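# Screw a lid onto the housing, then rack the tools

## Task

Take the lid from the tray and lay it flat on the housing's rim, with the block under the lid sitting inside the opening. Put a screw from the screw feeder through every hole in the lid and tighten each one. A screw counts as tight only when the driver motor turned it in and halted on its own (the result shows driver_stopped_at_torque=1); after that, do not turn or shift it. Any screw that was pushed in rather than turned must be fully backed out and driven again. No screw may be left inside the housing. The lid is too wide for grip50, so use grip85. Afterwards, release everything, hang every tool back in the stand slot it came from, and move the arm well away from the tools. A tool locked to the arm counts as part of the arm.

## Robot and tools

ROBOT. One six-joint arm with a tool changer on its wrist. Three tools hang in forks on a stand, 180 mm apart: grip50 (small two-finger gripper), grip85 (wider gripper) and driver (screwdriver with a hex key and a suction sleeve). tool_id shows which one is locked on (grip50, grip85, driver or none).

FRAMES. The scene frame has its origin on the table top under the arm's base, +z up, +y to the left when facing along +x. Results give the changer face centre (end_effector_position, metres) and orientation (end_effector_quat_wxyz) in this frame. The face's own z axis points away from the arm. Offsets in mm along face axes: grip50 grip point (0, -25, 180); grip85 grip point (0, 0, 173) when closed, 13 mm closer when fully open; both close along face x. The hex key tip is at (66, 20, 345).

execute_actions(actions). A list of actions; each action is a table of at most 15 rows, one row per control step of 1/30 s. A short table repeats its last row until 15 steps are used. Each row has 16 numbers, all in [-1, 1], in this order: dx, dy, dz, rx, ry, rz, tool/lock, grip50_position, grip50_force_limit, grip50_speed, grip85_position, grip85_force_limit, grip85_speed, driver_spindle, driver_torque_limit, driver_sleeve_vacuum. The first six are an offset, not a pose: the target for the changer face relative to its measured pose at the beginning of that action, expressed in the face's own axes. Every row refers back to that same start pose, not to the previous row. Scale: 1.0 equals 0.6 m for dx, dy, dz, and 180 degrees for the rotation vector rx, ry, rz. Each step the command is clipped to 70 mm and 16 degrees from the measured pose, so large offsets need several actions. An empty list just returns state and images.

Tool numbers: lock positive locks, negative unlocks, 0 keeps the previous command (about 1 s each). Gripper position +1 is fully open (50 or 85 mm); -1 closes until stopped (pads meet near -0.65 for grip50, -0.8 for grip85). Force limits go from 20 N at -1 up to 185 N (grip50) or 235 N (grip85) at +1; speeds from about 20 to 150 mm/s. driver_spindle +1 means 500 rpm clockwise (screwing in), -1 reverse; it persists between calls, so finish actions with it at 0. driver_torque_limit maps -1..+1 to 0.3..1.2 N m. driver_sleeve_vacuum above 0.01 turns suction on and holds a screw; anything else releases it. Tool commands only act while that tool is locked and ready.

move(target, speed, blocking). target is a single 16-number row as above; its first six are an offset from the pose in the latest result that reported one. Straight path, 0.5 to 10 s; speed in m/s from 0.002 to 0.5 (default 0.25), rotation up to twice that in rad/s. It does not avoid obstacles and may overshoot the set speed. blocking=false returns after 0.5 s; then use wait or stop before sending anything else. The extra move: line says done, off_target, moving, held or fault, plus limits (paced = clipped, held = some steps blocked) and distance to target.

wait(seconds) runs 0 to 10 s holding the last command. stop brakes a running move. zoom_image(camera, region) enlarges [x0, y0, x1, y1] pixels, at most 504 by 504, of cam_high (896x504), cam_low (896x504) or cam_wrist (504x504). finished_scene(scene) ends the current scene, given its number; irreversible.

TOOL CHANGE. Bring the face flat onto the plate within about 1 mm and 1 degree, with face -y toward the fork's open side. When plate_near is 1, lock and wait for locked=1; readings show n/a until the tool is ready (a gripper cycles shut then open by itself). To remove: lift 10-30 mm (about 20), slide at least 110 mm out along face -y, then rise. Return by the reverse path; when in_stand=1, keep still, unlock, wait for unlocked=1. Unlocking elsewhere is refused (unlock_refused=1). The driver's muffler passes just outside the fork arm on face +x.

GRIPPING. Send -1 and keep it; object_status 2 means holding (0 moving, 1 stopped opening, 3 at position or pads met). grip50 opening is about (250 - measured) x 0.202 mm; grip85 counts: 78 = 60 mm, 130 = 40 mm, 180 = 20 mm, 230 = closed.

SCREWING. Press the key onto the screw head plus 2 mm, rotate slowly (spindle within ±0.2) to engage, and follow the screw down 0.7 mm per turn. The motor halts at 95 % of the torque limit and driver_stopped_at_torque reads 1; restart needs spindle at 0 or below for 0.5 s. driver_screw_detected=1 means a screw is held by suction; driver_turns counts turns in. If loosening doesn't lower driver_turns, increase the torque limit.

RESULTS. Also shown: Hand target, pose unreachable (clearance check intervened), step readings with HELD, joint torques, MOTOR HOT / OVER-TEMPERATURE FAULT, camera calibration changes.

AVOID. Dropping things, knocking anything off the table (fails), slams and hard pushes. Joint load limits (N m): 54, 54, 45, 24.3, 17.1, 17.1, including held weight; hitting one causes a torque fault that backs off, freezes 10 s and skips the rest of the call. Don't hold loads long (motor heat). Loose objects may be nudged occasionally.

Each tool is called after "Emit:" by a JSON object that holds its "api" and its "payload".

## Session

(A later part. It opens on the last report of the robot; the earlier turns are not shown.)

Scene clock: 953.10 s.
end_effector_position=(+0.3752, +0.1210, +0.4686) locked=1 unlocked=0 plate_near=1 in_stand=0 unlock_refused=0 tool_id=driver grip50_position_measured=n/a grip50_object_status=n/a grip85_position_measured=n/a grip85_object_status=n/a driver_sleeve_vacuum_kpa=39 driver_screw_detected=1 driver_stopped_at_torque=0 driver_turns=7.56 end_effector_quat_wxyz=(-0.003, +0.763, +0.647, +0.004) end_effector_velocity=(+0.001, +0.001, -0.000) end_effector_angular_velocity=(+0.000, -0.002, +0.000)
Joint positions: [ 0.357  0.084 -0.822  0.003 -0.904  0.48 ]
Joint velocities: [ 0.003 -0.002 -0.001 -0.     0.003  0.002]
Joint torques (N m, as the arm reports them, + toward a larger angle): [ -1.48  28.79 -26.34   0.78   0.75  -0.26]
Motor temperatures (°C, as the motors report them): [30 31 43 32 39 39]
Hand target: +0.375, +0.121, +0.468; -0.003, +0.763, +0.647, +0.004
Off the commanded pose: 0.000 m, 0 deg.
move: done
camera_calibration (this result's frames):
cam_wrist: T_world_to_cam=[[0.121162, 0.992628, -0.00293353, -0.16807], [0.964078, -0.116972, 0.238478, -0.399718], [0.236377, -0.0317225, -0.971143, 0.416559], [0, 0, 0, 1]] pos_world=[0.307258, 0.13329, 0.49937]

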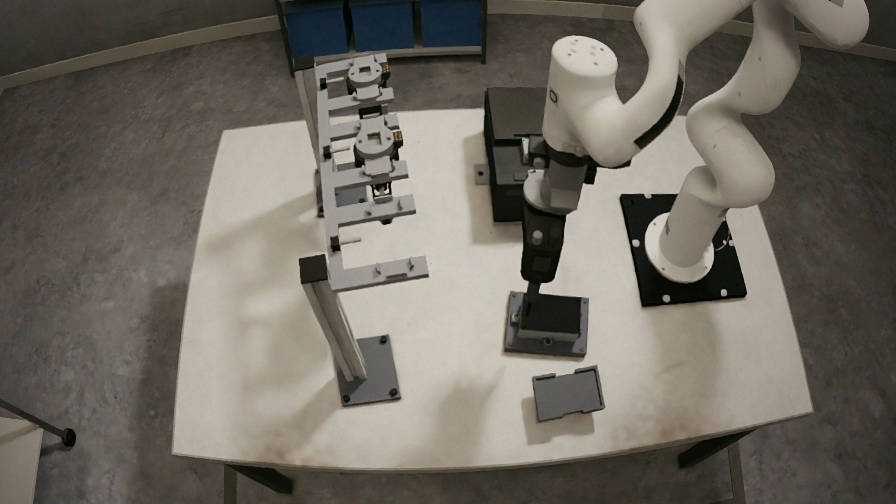

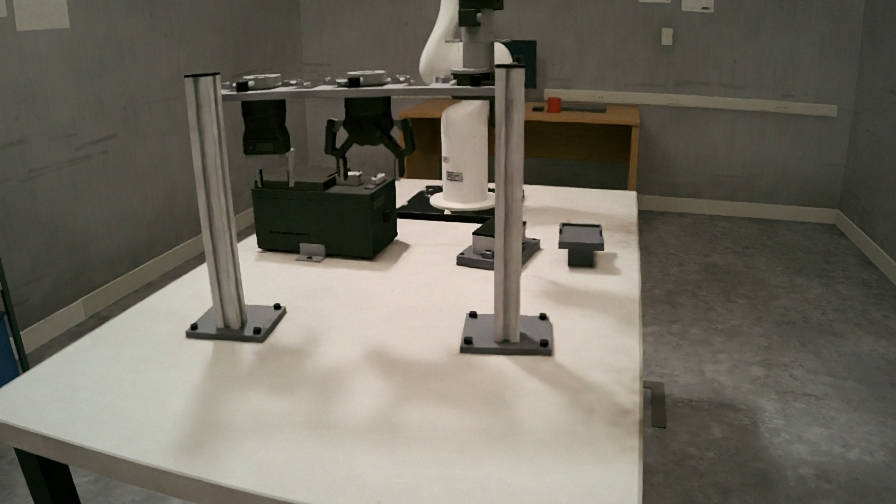

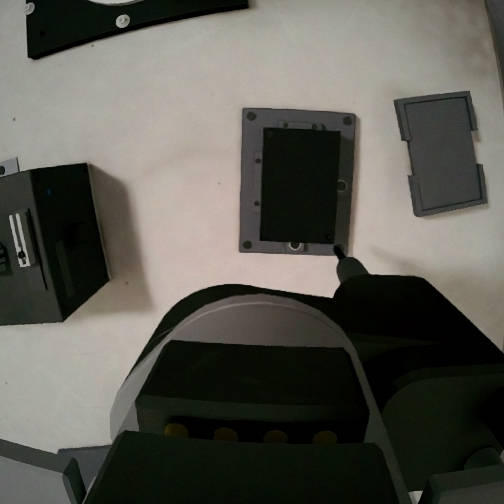

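Emit:
{"api": "move", "payload": {"target": [-0.0016,0.0005,0.056,0,0,0,0,0,0,0,0,0,0,0,-1,1], "speed": 0.06}}

Emit:
{"api": "zoom_image", "payload": {"camera": "cam_wrist", "region": [315,225,355,265]}}

Scene clock: 960.50 s.
end_effector_position=(+0.3755, +0.1202, +0.4352) locked=1 unlocked=0 plate_near=1 in_stand=0 unlock_refused=0 tool_id=driver grip50_position_measured=n/a grip50_object_status=n/a grip85_position_measured=n/a grip85_object_status=n/a driver_sleeve_vacuum_kpa=39 driver_screw_detected=1 driver_stopped_at_torque=0 driver_turns=7.56 end_effector_quat_wxyz=(-0.003, +0.763, +0.647, +0.004) end_effector_velocity=(-0.000, +0.000, -0.001) end_effector_angular_velocity=(-0.000, +0.001, +0.002)
Joint positions: [ 0.355  0.051 -0.774  0.003 -0.822  0.477]
Joint velocities: [ 0.001 -0.001  0.002  0.     0.002 -0.001]
Joint torques (N m, as the arm reports them, + toward a larger angle): [ -1.33  30.45 -25.38   0.64   0.8   -0.27]
Motor temperatures (°C, as the motors report them): [30 31 43 32 39 39]
Hand target: +0.375, +0.120, +0.435; -0.003, +0.763, +0.647, +0.004
Off the commanded pose: 0.000 m, 0 deg.
move: done
camera_calibration (this result's frames):
cam_wrist: T_world_to_cam=[[0.121277, 0.992615, -0.00286388, -0.167537], [0.963978, -0.117089, 0.238825, -0.392195], [0.236726, -0.0317246, -0.971058, 0.383864], [0, 0, 0, 1]] pos_world=[0.307515, 0.132556, 0.465941]

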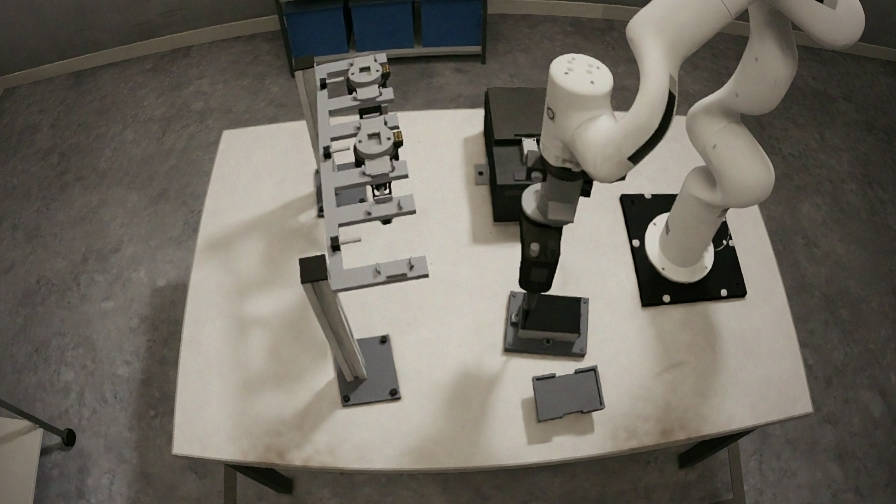

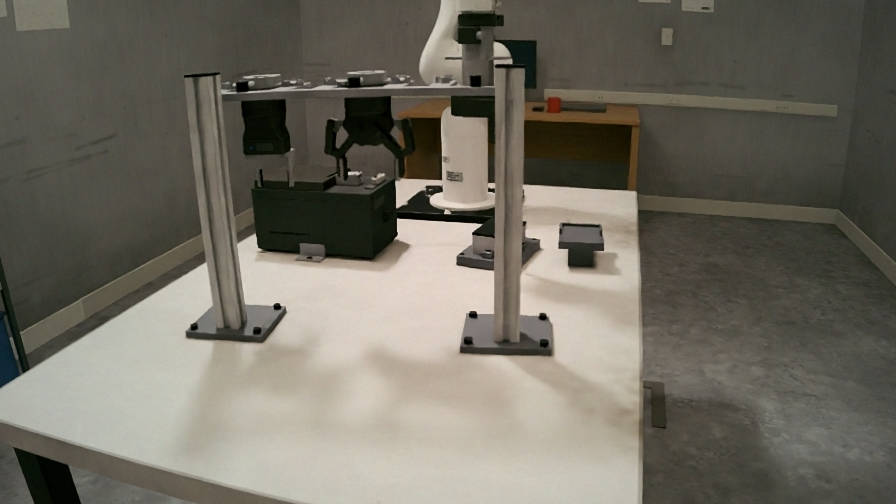

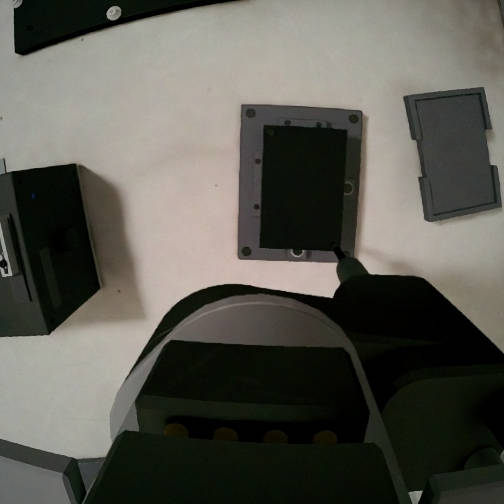

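Region (315, 225, 355, 265) of cam_wrist's 504x504 image, scaled by 12.600, with more detail than that image has.

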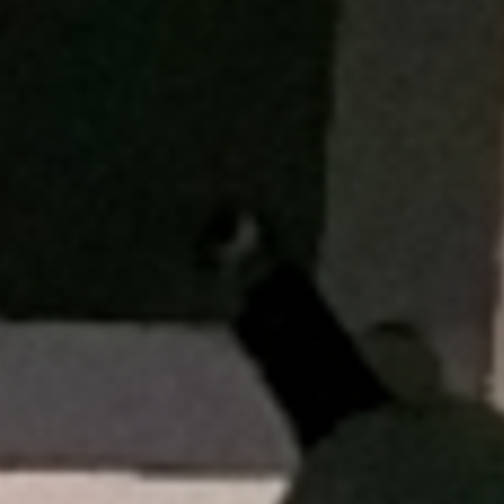

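Emit:
{"api": "move", "payload": {"target": [0,-0.0004,0.018,0,0,0,0,0,0,0,0,0,0,0,-1,1], "speed": 0.02}}

Emit:
{"api": "execute_actions", "payload": {"actions": [[[0,0,0.002,0,0,0,0,0,0,0,0,0,0,0,-1,1]],[[0,0,0.002,0,0,0,0,0,0,0,0,0,0,0,-1,1]]]}}

Scene clock: 970.27 s.
end_effector_position=(+0.3753, +0.1203, +0.4244) locked=1 unlocked=0 plate_near=1 in_stand=0 unlock_refused=0 tool_id=driver grip50_position_measured=n/a grip50_object_status=n/a grip85_position_measured=n/a grip85_object_status=n/a driver_sleeve_vacuum_kpa=39 driver_screw_detected=1 driver_stopped_at_torque=0 driver_turns=7.56 end_effector_quat_wxyz=(-0.003, +0.763, +0.647, +0.004) end_effector_velocity=(+0.000, +0.001, -0.000) end_effector_angular_velocity=(+0.000, -0.003, +0.002)
Joint positions: [ 0.355  0.039 -0.76   0.003 -0.796  0.478]
Joint velocities: [ 0.001 -0.001  0.    -0.001  0.004  0.   ]
Joint torques (N m, as the arm reports them, + toward a larger angle): [ -1.97  30.18 -25.1    0.67   0.75  -0.31]
Motor temperatures (°C, as the motors report them): [30 31 43 32 39 39]
Hand target: +0.375, +0.120, +0.424; -0.003, +0.763, +0.647, +0.004
Off the commanded pose: 0.000 m, 0 deg.
move: done
camera_calibration (this result's frames):
cam_wrist: T_world_to_cam=[[0.121309, 0.992611, -0.00289593, -0.167654], [0.963974, -0.117112, 0.238828, -0.389414], [0.236724, -0.0317636, -0.971058, 0.373509], [0, 0, 0, 1]] pos_world=[0.307305, 0.132674, 0.455216]

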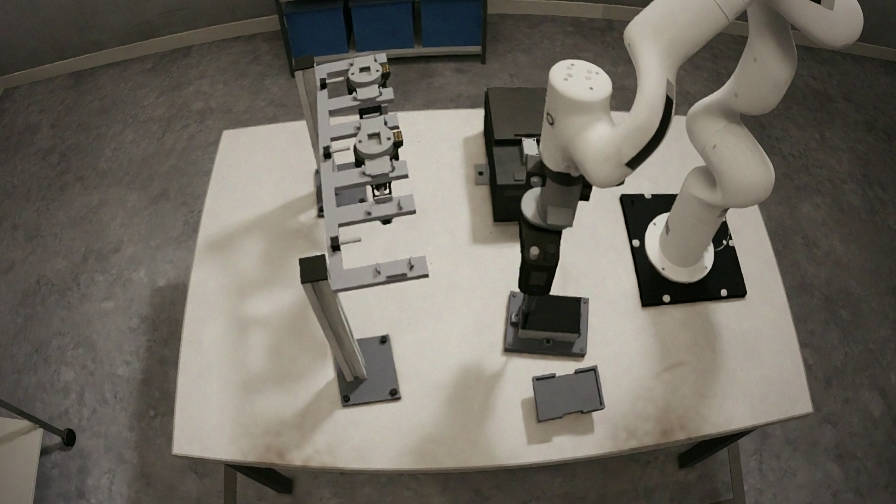

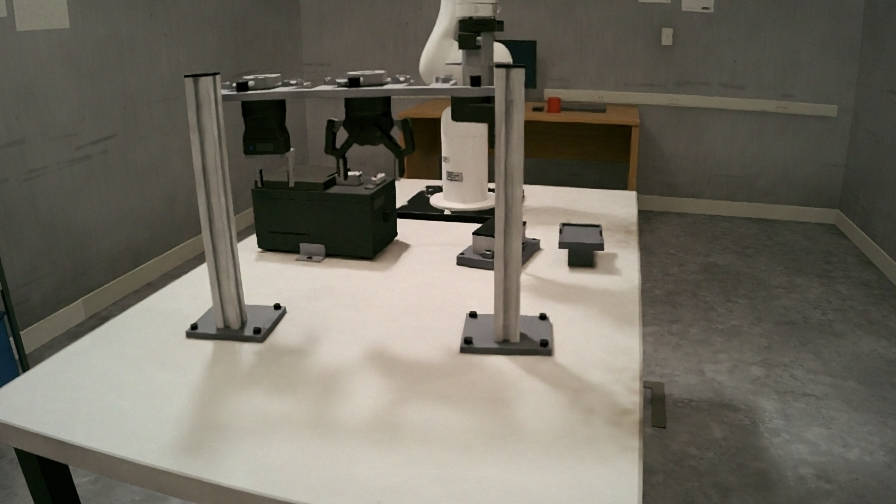

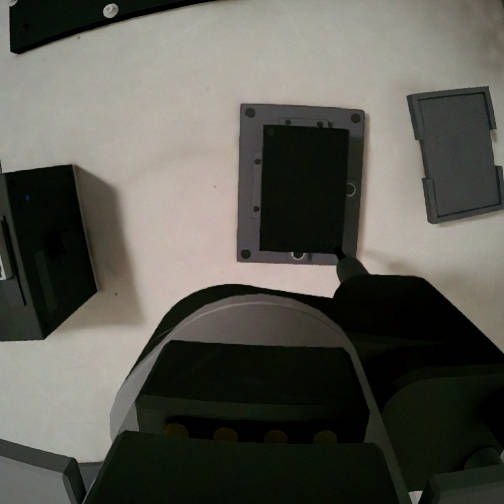

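Scene clock: 971.27 s.
end_effector_position=(+0.3753, +0.1204, +0.4221) locked=1 unlocked=0 plate_near=1 in_stand=0 unlock_refused=0 tool_id=driver grip50_position_measured=n/a grip50_object_status=n/a grip85_position_measured=n/a grip85_object_status=n/a driver_sleeve_vacuum_kpa=39 driver_screw_detected=1 driver_stopped_at_torque=0 driver_turns=7.56 end_effector_quat_wxyz=(-0.003, +0.763, +0.647, +0.004) end_effector_velocity=(+0.000, -0.000, +0.000) end_effector_angular_velocity=(-0.000, +0.000, +0.000)
Joint positions: [ 0.355  0.036 -0.757  0.003 -0.79   0.478]
Joint velocities: [-0.     0.    -0.    -0.    -0.001 -0.   ]
Joint torques (N m, as the arm reports them, + toward a larger angle): [ -1.87  29.14 -24.97   0.62   0.7   -0.3 ]
Motor temperatures (°C, as the motors report them): [30 31 43 32 39 39]
Hand target: +0.375, +0.120, +0.422; -0.003, +0.763, +0.647, +0.004
Off the commanded pose: 0.000 m, 0 deg.
Step readings (end_effector_position; steps 1 to 15: 1st action; 16 to 30: 2nd action):
0: (+0.3753, +0.1203, +0.4244)
1: (+0.3753, +0.1203, +0.4244)
2: (+0.3753, +0.1204, +0.4243)
4: (+0.3753, +0.1204, +0.4237)
8: (+0.3753, +0.1204, +0.4233)
15: (+0.3753, +0.1204, +0.4233)
16: (+0.3753, +0.1204, +0.4232)
17: (+0.3753, +0.1204, +0.4231)
19: (+0.3753, +0.1204, +0.4225)
23: (+0.3753, +0.1204, +0.4221)
30: end_effector_position above
camera_calibration (this result's frames):
cam_wrist: T_world_to_cam=[[0.121318, 0.99261, -0.00286862, -0.167699], [0.963957, -0.117125, 0.238891, -0.38888], [0.23679, -0.0317469, -0.971042, 0.371167], [0, 0, 0, 1]] pos_world=[0.30732, 0.132696, 0.452837]

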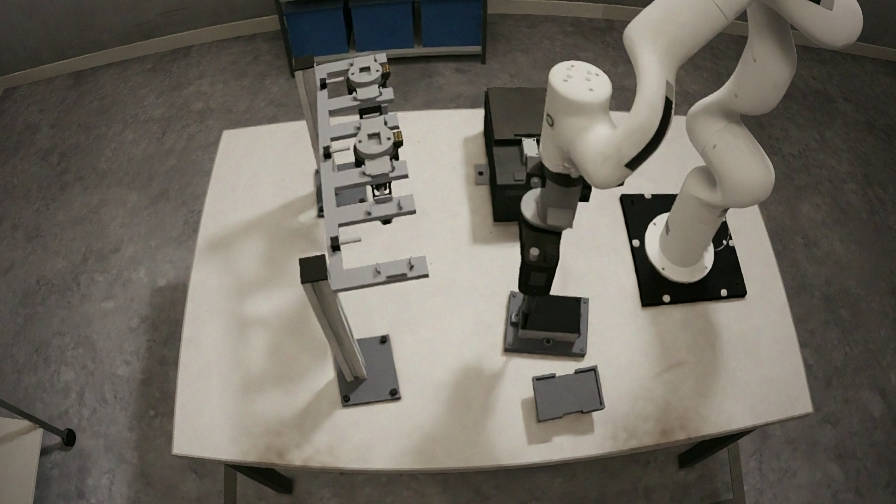

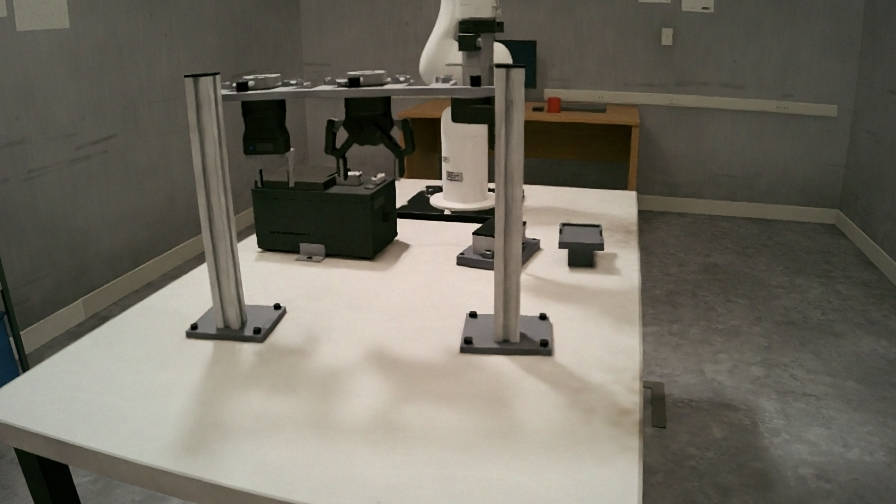

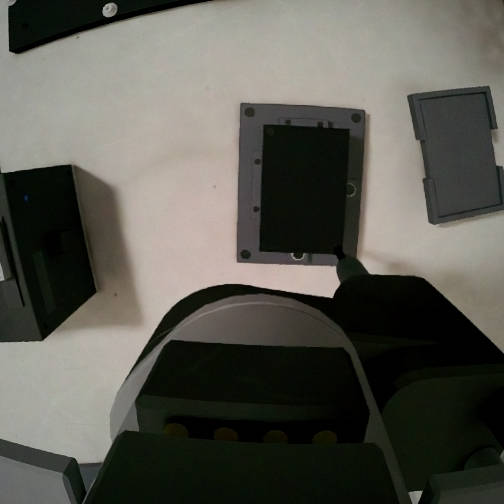

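Still 39. Continue.

Emit:
{"api": "execute_actions", "payload": {"actions": [[[0,0,0.002,0,0,0,0,0,0,0,0,0,0,0,-1,1]],[[0,0,0.002,0,0,0,0,0,0,0,0,0,0,0,-1,1]]]}}

Scene clock: 976.73 s.
end_effector_position=(+0.3753, +0.1204, +0.4197) locked=1 unlocked=0 plate_near=1 in_stand=0 unlock_refused=0 tool_id=driver grip50_position_measured=n/a grip50_object_status=n/a grip85_position_measured=n/a grip85_object_status=n/a driver_sleeve_vacuum_kpa=40 driver_screw_detected=1 driver_stopped_at_torque=0 driver_turns=7.56 end_effector_quat_wxyz=(-0.003, +0.763, +0.647, +0.004) end_effector_velocity=(+0.000, +0.000, +0.000) end_effector_angular_velocity=(+0.000, -0.002, +0.001)
Joint positions: [ 0.355  0.033 -0.754  0.003 -0.784  0.478]
Joint velocities: [ 0.001 -0.    -0.001 -0.001  0.001  0.   ]
Joint torques (N m, as the arm reports them, + toward a larger angle): [ -0.82  28.45 -24.87   0.93   0.64  -0.22]
Motor temperatures (°C, as the motors report them): [30 31 43 32 39 39]
Hand target: +0.375, +0.120, +0.420; -0.003, +0.763, +0.647, +0.004
Off the commanded pose: 0.000 m, 0 deg.
Step readings (end_effector_position; steps 1 to 15: 1st action; 16 to 30: 2nd action):
0: (+0.3753, +0.1204, +0.4221)
1: (+0.3753, +0.1204, +0.4221)
2: (+0.3753, +0.1204, +0.4219)
4: (+0.3753, +0.1204, +0.4213)
8: (+0.3753, +0.1204, +0.4209)
15: (+0.3753, +0.1204, +0.4209)
16: (+0.3753, +0.1204, +0.4209)
17: (+0.3753, +0.1204, +0.4207)
19: (+0.3753, +0.1204, +0.4201)
23: (+0.3753, +0.1204, +0.4197)
30: end_effector_position above
camera_calibration (this result's frames):
cam_wrist: T_world_to_cam=[[0.121322, 0.992609, -0.00286858, -0.167727], [0.963954, -0.117129, 0.238901, -0.388318], [0.236799, -0.031749, -0.97104, 0.368846], [0, 0, 0, 1]] pos_world=[0.307327, 0.132715, 0.450453]

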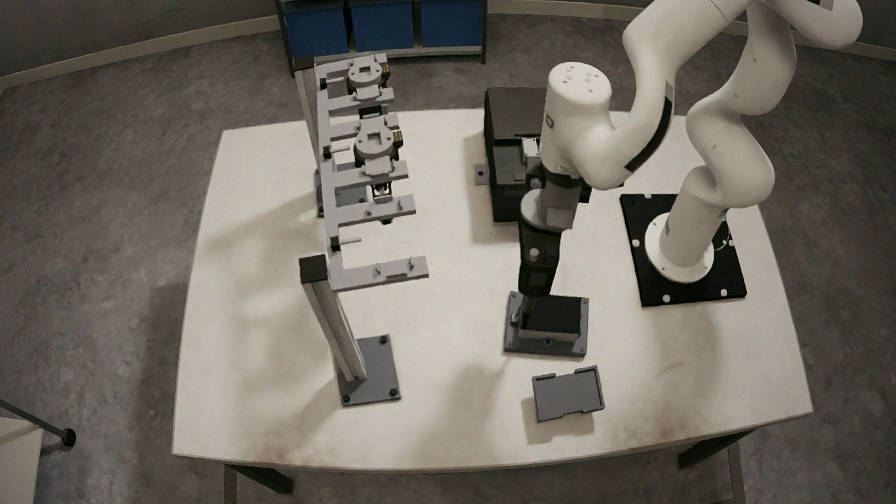

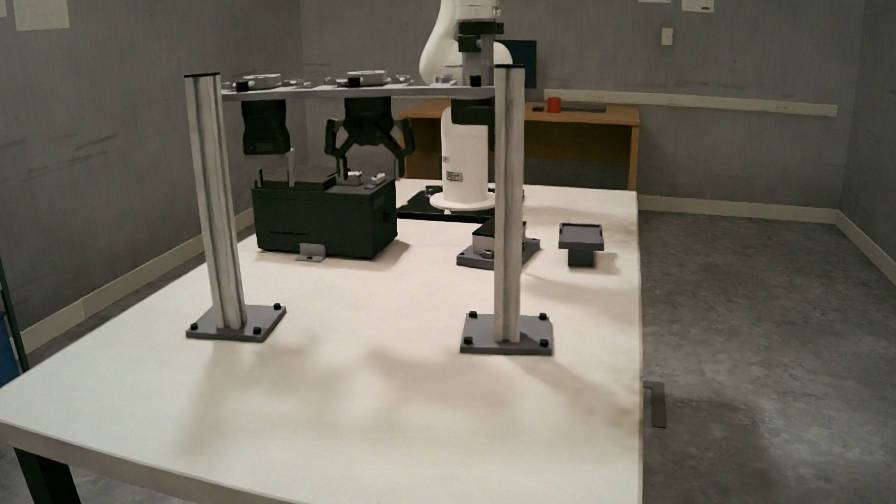

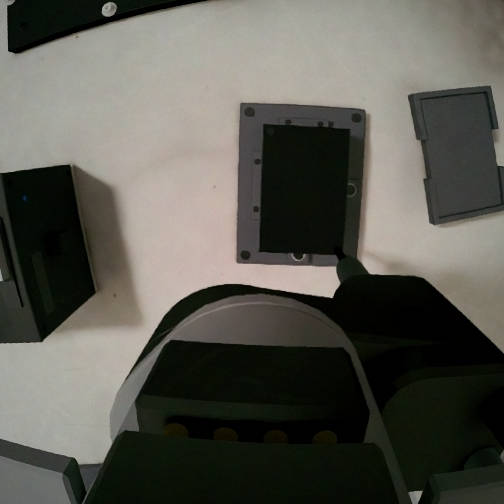

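Emit:
{"api": "zoom_image", "payload": {"camera": "cam_wrist", "region": [315,225,355,265]}}

Emit:
{"api": "execute_actions", "payload": {"actions": [[[0,0,0.002,0,0,0,0,0,0,0,0,0,0,0,-1,1]]]}}

Region (315, 225, 355, 265) of cam_wrist's 504x504 image, scaled by 12.600, with more detail than that image has.

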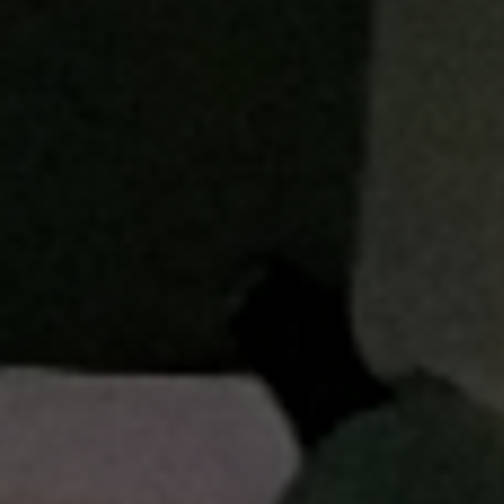

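Scene clock: 986.60 s.
end_effector_position=(+0.3753, +0.1204, +0.4186) locked=1 unlocked=0 plate_near=1 in_stand=0 unlock_refused=0 tool_id=driver grip50_position_measured=n/a grip50_object_status=n/a grip85_position_measured=n/a grip85_object_status=n/a driver_sleeve_vacuum_kpa=39 driver_screw_detected=1 driver_stopped_at_torque=0 driver_turns=7.56 end_effector_quat_wxyz=(-0.002, +0.763, +0.647, +0.004) end_effector_velocity=(+0.000, -0.000, -0.000) end_effector_angular_velocity=(-0.000, -0.001, -0.000)
Joint positions: [ 0.355  0.031 -0.752  0.003 -0.781  0.478]
Joint velocities: [-0.    -0.     0.    -0.     0.001  0.   ]
Joint torques (N m, as the arm reports them, + toward a larger angle): [ -1.56  29.29 -24.4    0.19   0.55  -0.31]
Motor temperatures (°C, as the motors report them): [30 31 43 32 39 39]
Hand target: +0.375, +0.120, +0.418; -0.003, +0.763, +0.647, +0.004
Off the commanded pose: 0.000 m, 0 deg.
Step readings (end_effector_position):
0: (+0.3753, +0.1204, +0.4197)
1: (+0.3753, +0.1204, +0.4197)
2: (+0.3753, +0.1204, +0.4195)
4: (+0.3753, +0.1204, +0.4189)
8: (+0.3753, +0.1204, +0.4186)
15: end_effector_position above
camera_calibration (this result's frames):
cam_wrist: T_world_to_cam=[[0.121321, 0.992609, -0.00277252, -0.167803], [0.963913, -0.117146, 0.239057, -0.388131], [0.236966, -0.0316751, -0.971001, 0.36766], [0, 0, 0, 1]] pos_world=[0.30736, 0.13274, 0.449319]

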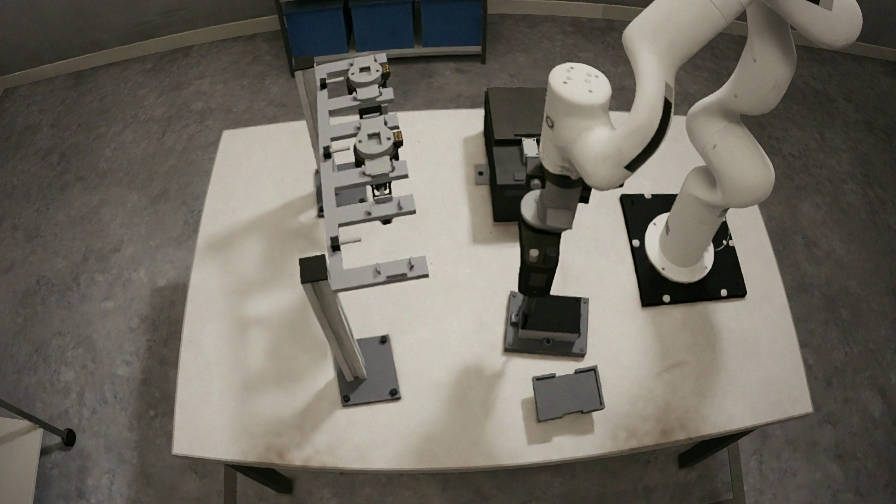

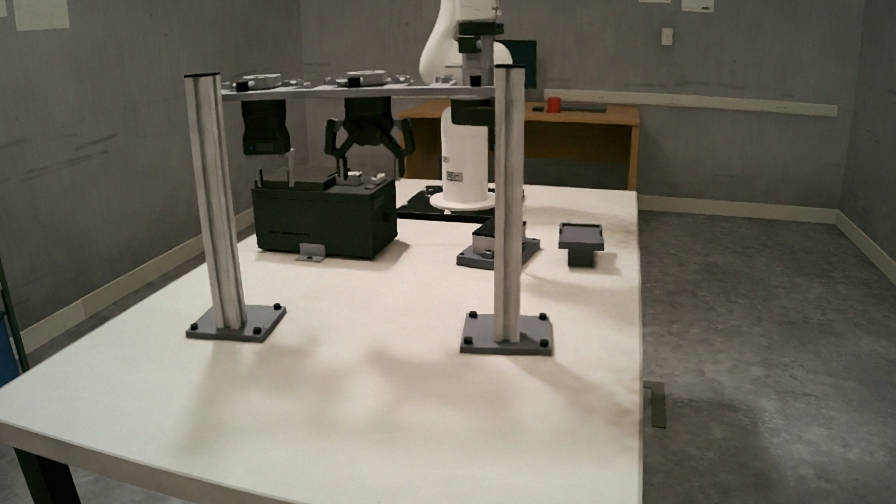

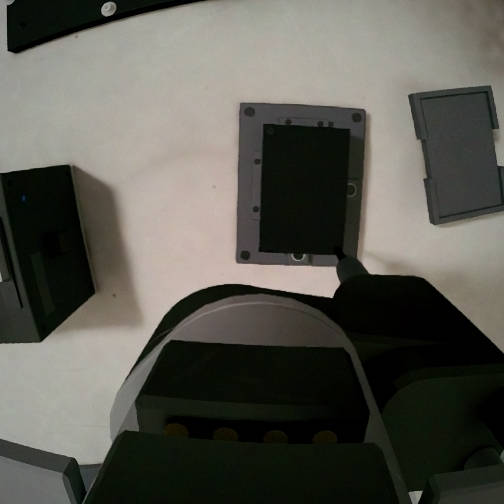

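Emit:
{"api": "execute_actions", "payload": {"actions": [[[0,0,0.0018,0,0,0,0,0,0,0,0,0,0,0,0,1]],[[0,0,0.0008,0,0,0,0,0,0,0,0,0,0,0.15,0,1]],[[0,0,0.0008,0,0,0,0,0,0,0,0,0,0,0.15,0,1]],[[0,0,0.0008,0,0,0,0,0,0,0,0,0,0,0.15,0,1]],[[0,0,0.0008,0,0,0,0,0,0,0,0,0,0,0.15,0,1]],[[0,0,0.0008,0,0,0,0,0,0,0,0,0,0,0.15,0,1]],[[0,0,0.0008,0,0,0,0,0,0,0,0,0,0,0.15,0,1]],[[0,0,0,0,0,0,0,0,0,0,0,0,0,0,0,1]]]}}

Scene clock: 998.77 s.
end_effector_position=(+0.3754, +0.1205, +0.4147) locked=1 unlocked=0 plate_near=1 in_stand=0 unlock_refused=0 tool_id=driver grip50_position_measured=n/a grip50_object_status=n/a grip85_position_measured=n/a grip85_object_status=n/a driver_sleeve_vacuum_kpa=40 driver_screw_detected=1 driver_stopped_at_torque=0 driver_turns=11.29 end_effector_quat_wxyz=(-0.002, +0.763, +0.647, +0.004) end_effector_velocity=(-0.001, -0.000, -0.001) end_effector_angular_velocity=(-0.001, +0.004, +0.000)
Joint positions: [ 0.355  0.026 -0.748  0.003 -0.771  0.477]
Joint velocities: [ 0.    -0.     0.001  0.001 -0.003 -0.   ]
Joint torques (N m, as the arm reports them, + toward a larger angle): [ -1.99  27.9  -23.83   0.03   0.67  -0.05]
Motor temperatures (°C, as the motors report them): [30 31 42 32 39 39]
Hand target: +0.375, +0.120, +0.415; -0.002, +0.763, +0.647, +0.004
Off the commanded pose: 0.000 m, 0 deg.
Step readings (end_effector_position; steps 1 to 15: 1st action; 16 to 30: 2nd action; 31 to 45: 3rd action; 46 to 60: 4th action; 61 to 75: 5th action; 76 to 90: 6th action; 91 to 105: 7th action; 106 to 120: 8th action):
0: (+0.3753, +0.1204, +0.4185)
1: (+0.3753, +0.1204, +0.4185)
2: (+0.3753, +0.1204, +0.4184)
4: (+0.3754, +0.1205, +0.4180)
8: (+0.3754, +0.1204, +0.4177)
15: (+0.3754, +0.1204, +0.4175)
16: (+0.3754, +0.1204, +0.4175)
17: (+0.3754, +0.1204, +0.4175)
19: (+0.3754, +0.1204, +0.4172)
23: (+0.3754, +0.1204, +0.4171)
30: (+0.3754, +0.1205, +0.4171)
31: (+0.3754, +0.1205, +0.4171)
32: (+0.3754, +0.1205, +0.4170)
34: (+0.3754, +0.1205, +0.4168)
38: (+0.3754, +0.1205, +0.4166)
45: (+0.3754, +0.1205, +0.4166)
46: (+0.3754, +0.1205, +0.4166)
47: (+0.3754, +0.1205, +0.4165)
49: (+0.3754, +0.1205, +0.4163)
53: (+0.3754, +0.1205, +0.4161)
60: (+0.3754, +0.1205, +0.4161)
61: (+0.3754, +0.1205, +0.4161)
62: (+0.3754, +0.1205, +0.4160)
64: (+0.3754, +0.1205, +0.4158)
68: (+0.3754, +0.1205, +0.4156)
75: (+0.3754, +0.1205, +0.4156)
76: (+0.3754, +0.1205, +0.4156)
77: (+0.3754, +0.1205, +0.4156)
79: (+0.3754, +0.1205, +0.4153)
83: (+0.3754, +0.1205, +0.4152)
90: (+0.3754, +0.1205, +0.4151)
91: (+0.3754, +0.1205, +0.4151)
92: (+0.3754, +0.1205, +0.4151)
94: (+0.3754, +0.1205, +0.4148)
98: (+0.3754, +0.1205, +0.4147)
105: (+0.3754, +0.1205, +0.4147)
106: (+0.3754, +0.1205, +0.4147)
107: (+0.3754, +0.1205, +0.4147)
109: (+0.3754, +0.1205, +0.4147)
113: (+0.3754, +0.1205, +0.4147)
120: end_effector_position above
camera_calibration (this result's frames):
cam_wrist: T_world_to_cam=[[0.121319, 0.99261, -0.00261507, -0.16795], [0.963851, -0.117174, 0.239294, -0.387316], [0.237219, -0.0315515, -0.970944, 0.36374], [0, 0, 0, 1]] pos_world=[0.307405, 0.132803, 0.445414]

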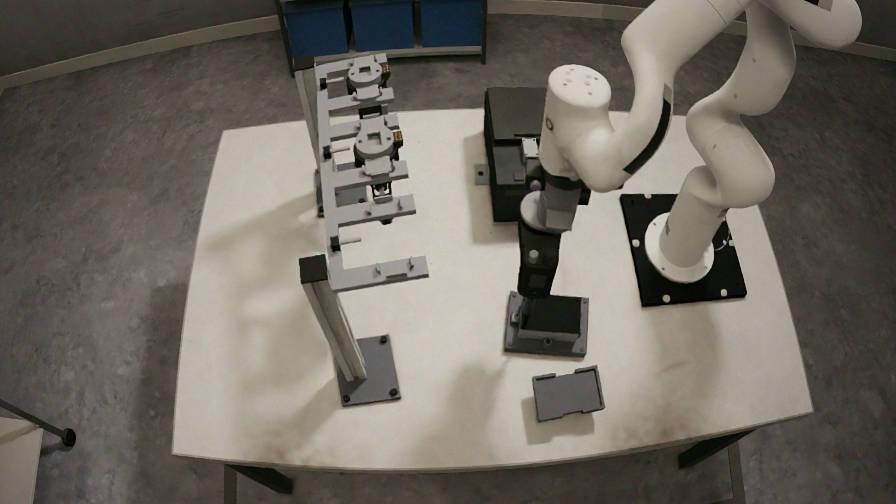

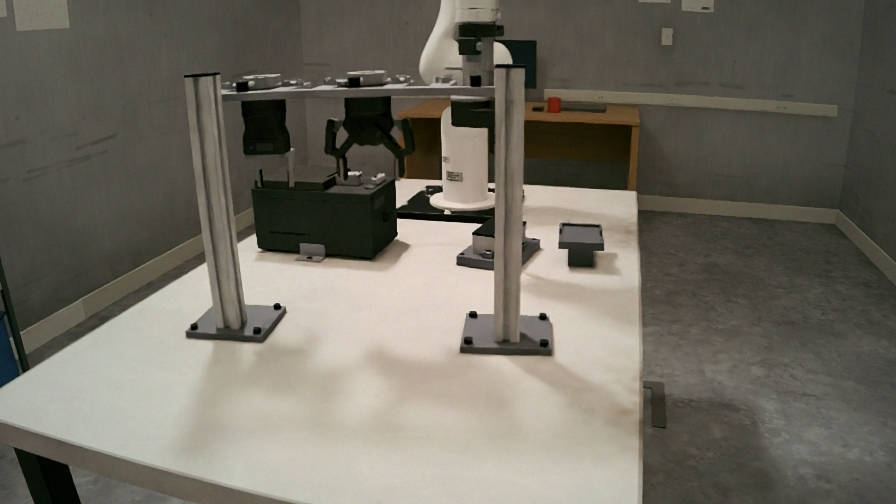

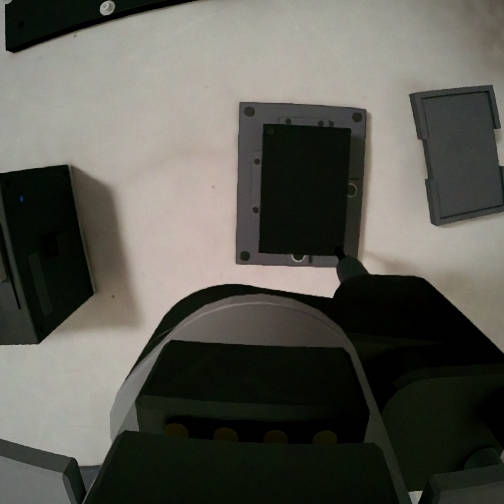

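Emit:
{"api": "execute_actions", "payload": {"actions": [[[0,0,0.0007,0,0,0,0,0,0,0,0,0,0,0.15,0,1]],[[0,0,0.0008,0,0,0,0,0,0,0,0,0,0,0.15,0,1]],[[0,0,0.0008,0,0,0,0,0,0,0,0,0,0,0.15,0,1]],[[0,0,0.0008,0,0,0,0,0,0,0,0,0,0,0.15,0,1]],[[0,0,0.0006,0,0,0,0,0,0,0,0,0,0,0.15,0,1]],[[0,0,0,0,0,0,0,0,0,0,0,0,0,0,0,1]]]}}

Scene clock: 1008.87 s.
end_effector_position=(+0.3754, +0.1205, +0.4125) locked=1 unlocked=0 plate_near=1 in_stand=0 unlock_refused=0 tool_id=driver grip50_position_measured=n/a grip50_object_status=n/a grip85_position_measured=n/a grip85_object_status=n/a driver_sleeve_vacuum_kpa=40 driver_screw_detected=1 driver_stopped_at_torque=1 driver_turns=13.66 end_effector_quat_wxyz=(-0.002, +0.763, +0.647, +0.004) end_effector_velocity=(+0.000, +0.000, +0.000) end_effector_angular_velocity=(+0.001, -0.002, -0.001)
Joint positions: [ 0.355  0.024 -0.745  0.003 -0.765  0.477]
Joint velocities: [-0.     0.    -0.     0.001  0.002  0.   ]
Joint torques (N m, as the arm reports them, + toward a larger angle): [ -2.89  27.83 -23.36   0.06   0.71  -0.07]
Motor temperatures (°C, as the motors report them): [30 31 42 32 39 39]
Hand target: +0.375, +0.121, +0.412; -0.002, +0.763, +0.647, +0.004
Off the commanded pose: 0.000 m, 0 deg.
Step readings (end_effector_position; steps 1 to 15: 1st action; 16 to 30: 2nd action; 31 to 45: 3rd action; 46 to 60: 4th action; 61 to 75: 5th action; 76 to 90: 6th action):
0: (+0.3754, +0.1205, +0.4147)
1: (+0.3754, +0.1205, +0.4147)
2: (+0.3754, +0.1205, +0.4146)
4: (+0.3754, +0.1205, +0.4144)
8: (+0.3754, +0.1205, +0.4143)
15: (+0.3754, +0.1205, +0.4142)
16: (+0.3754, +0.1205, +0.4142)
17: (+0.3754, +0.1205, +0.4142)
19: (+0.3754, +0.1205, +0.4139)
23: (+0.3754, +0.1205, +0.4138)
30: (+0.3754, +0.1205, +0.4138)
31: (+0.3754, +0.1205, +0.4138)
32: (+0.3754, +0.1205, +0.4137)
34: (+0.3754, +0.1205, +0.4135)
38: (+0.3754, +0.1205, +0.4133)
45: (+0.3754, +0.1205, +0.4133)
46: (+0.3754, +0.1205, +0.4133)
47: (+0.3754, +0.1205, +0.4132)
49: (+0.3754, +0.1205, +0.4130)
53: (+0.3754, +0.1205, +0.4128)
60: (+0.3754, +0.1205, +0.4128)
61: (+0.3754, +0.1205, +0.4128)
62: (+0.3754, +0.1205, +0.4128)
64: (+0.3754, +0.1205, +0.4126)
68: (+0.3754, +0.1205, +0.4125)
75: (+0.3754, +0.1205, +0.4125)
76: (+0.3754, +0.1205, +0.4125)
77: (+0.3754, +0.1205, +0.4125)
79: (+0.3754, +0.1205, +0.4125)
83: (+0.3754, +0.1205, +0.4125)
90: end_effector_position above
camera_calibration (this result's frames):
cam_wrist: T_world_to_cam=[[0.120593, 0.992699, -0.00265228, -0.167719], [0.963914, -0.116456, 0.239392, -0.386943], [0.237335, -0.0314255, -0.970919, 0.361526], [0, 0, 0, 1]] pos_world=[0.307402, 0.132794, 0.443199]

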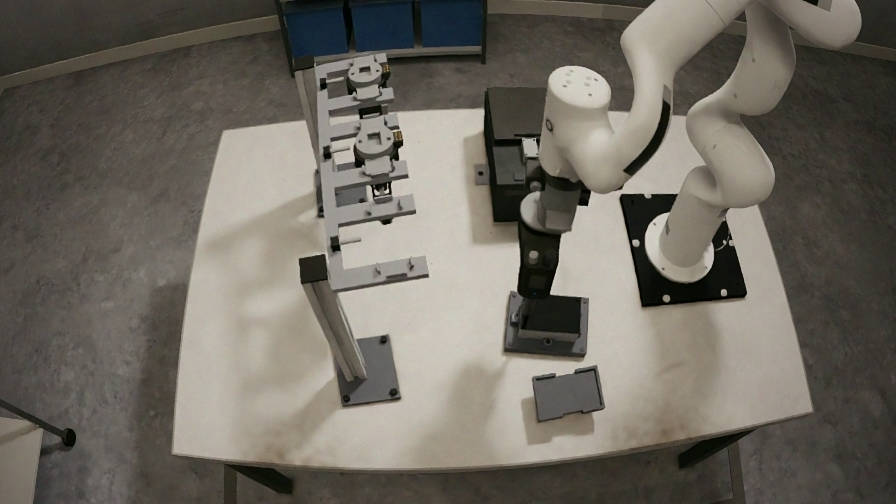

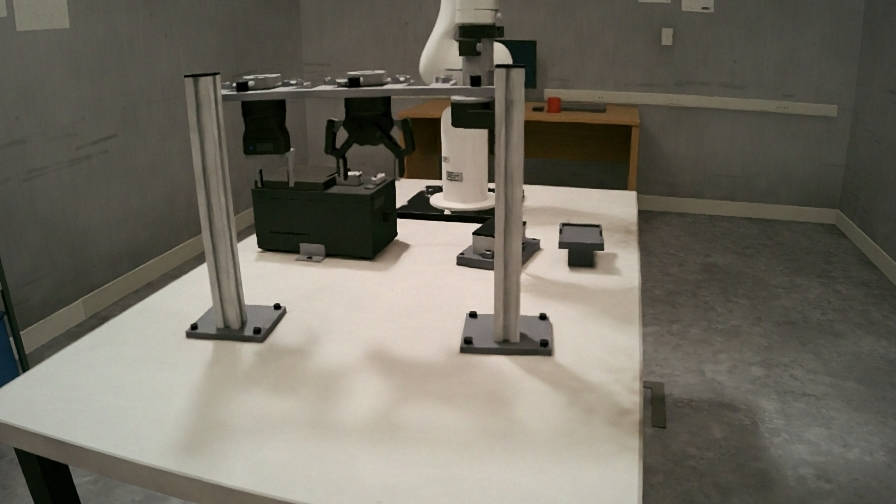

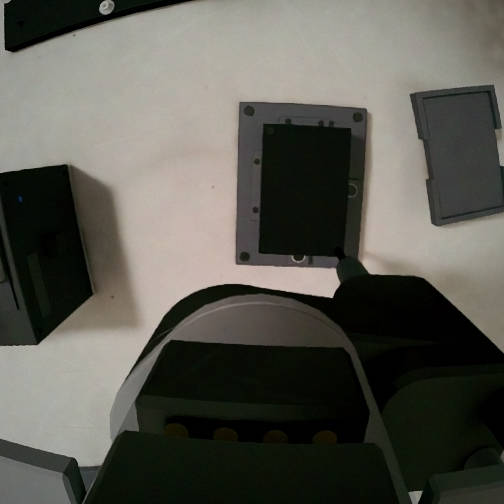

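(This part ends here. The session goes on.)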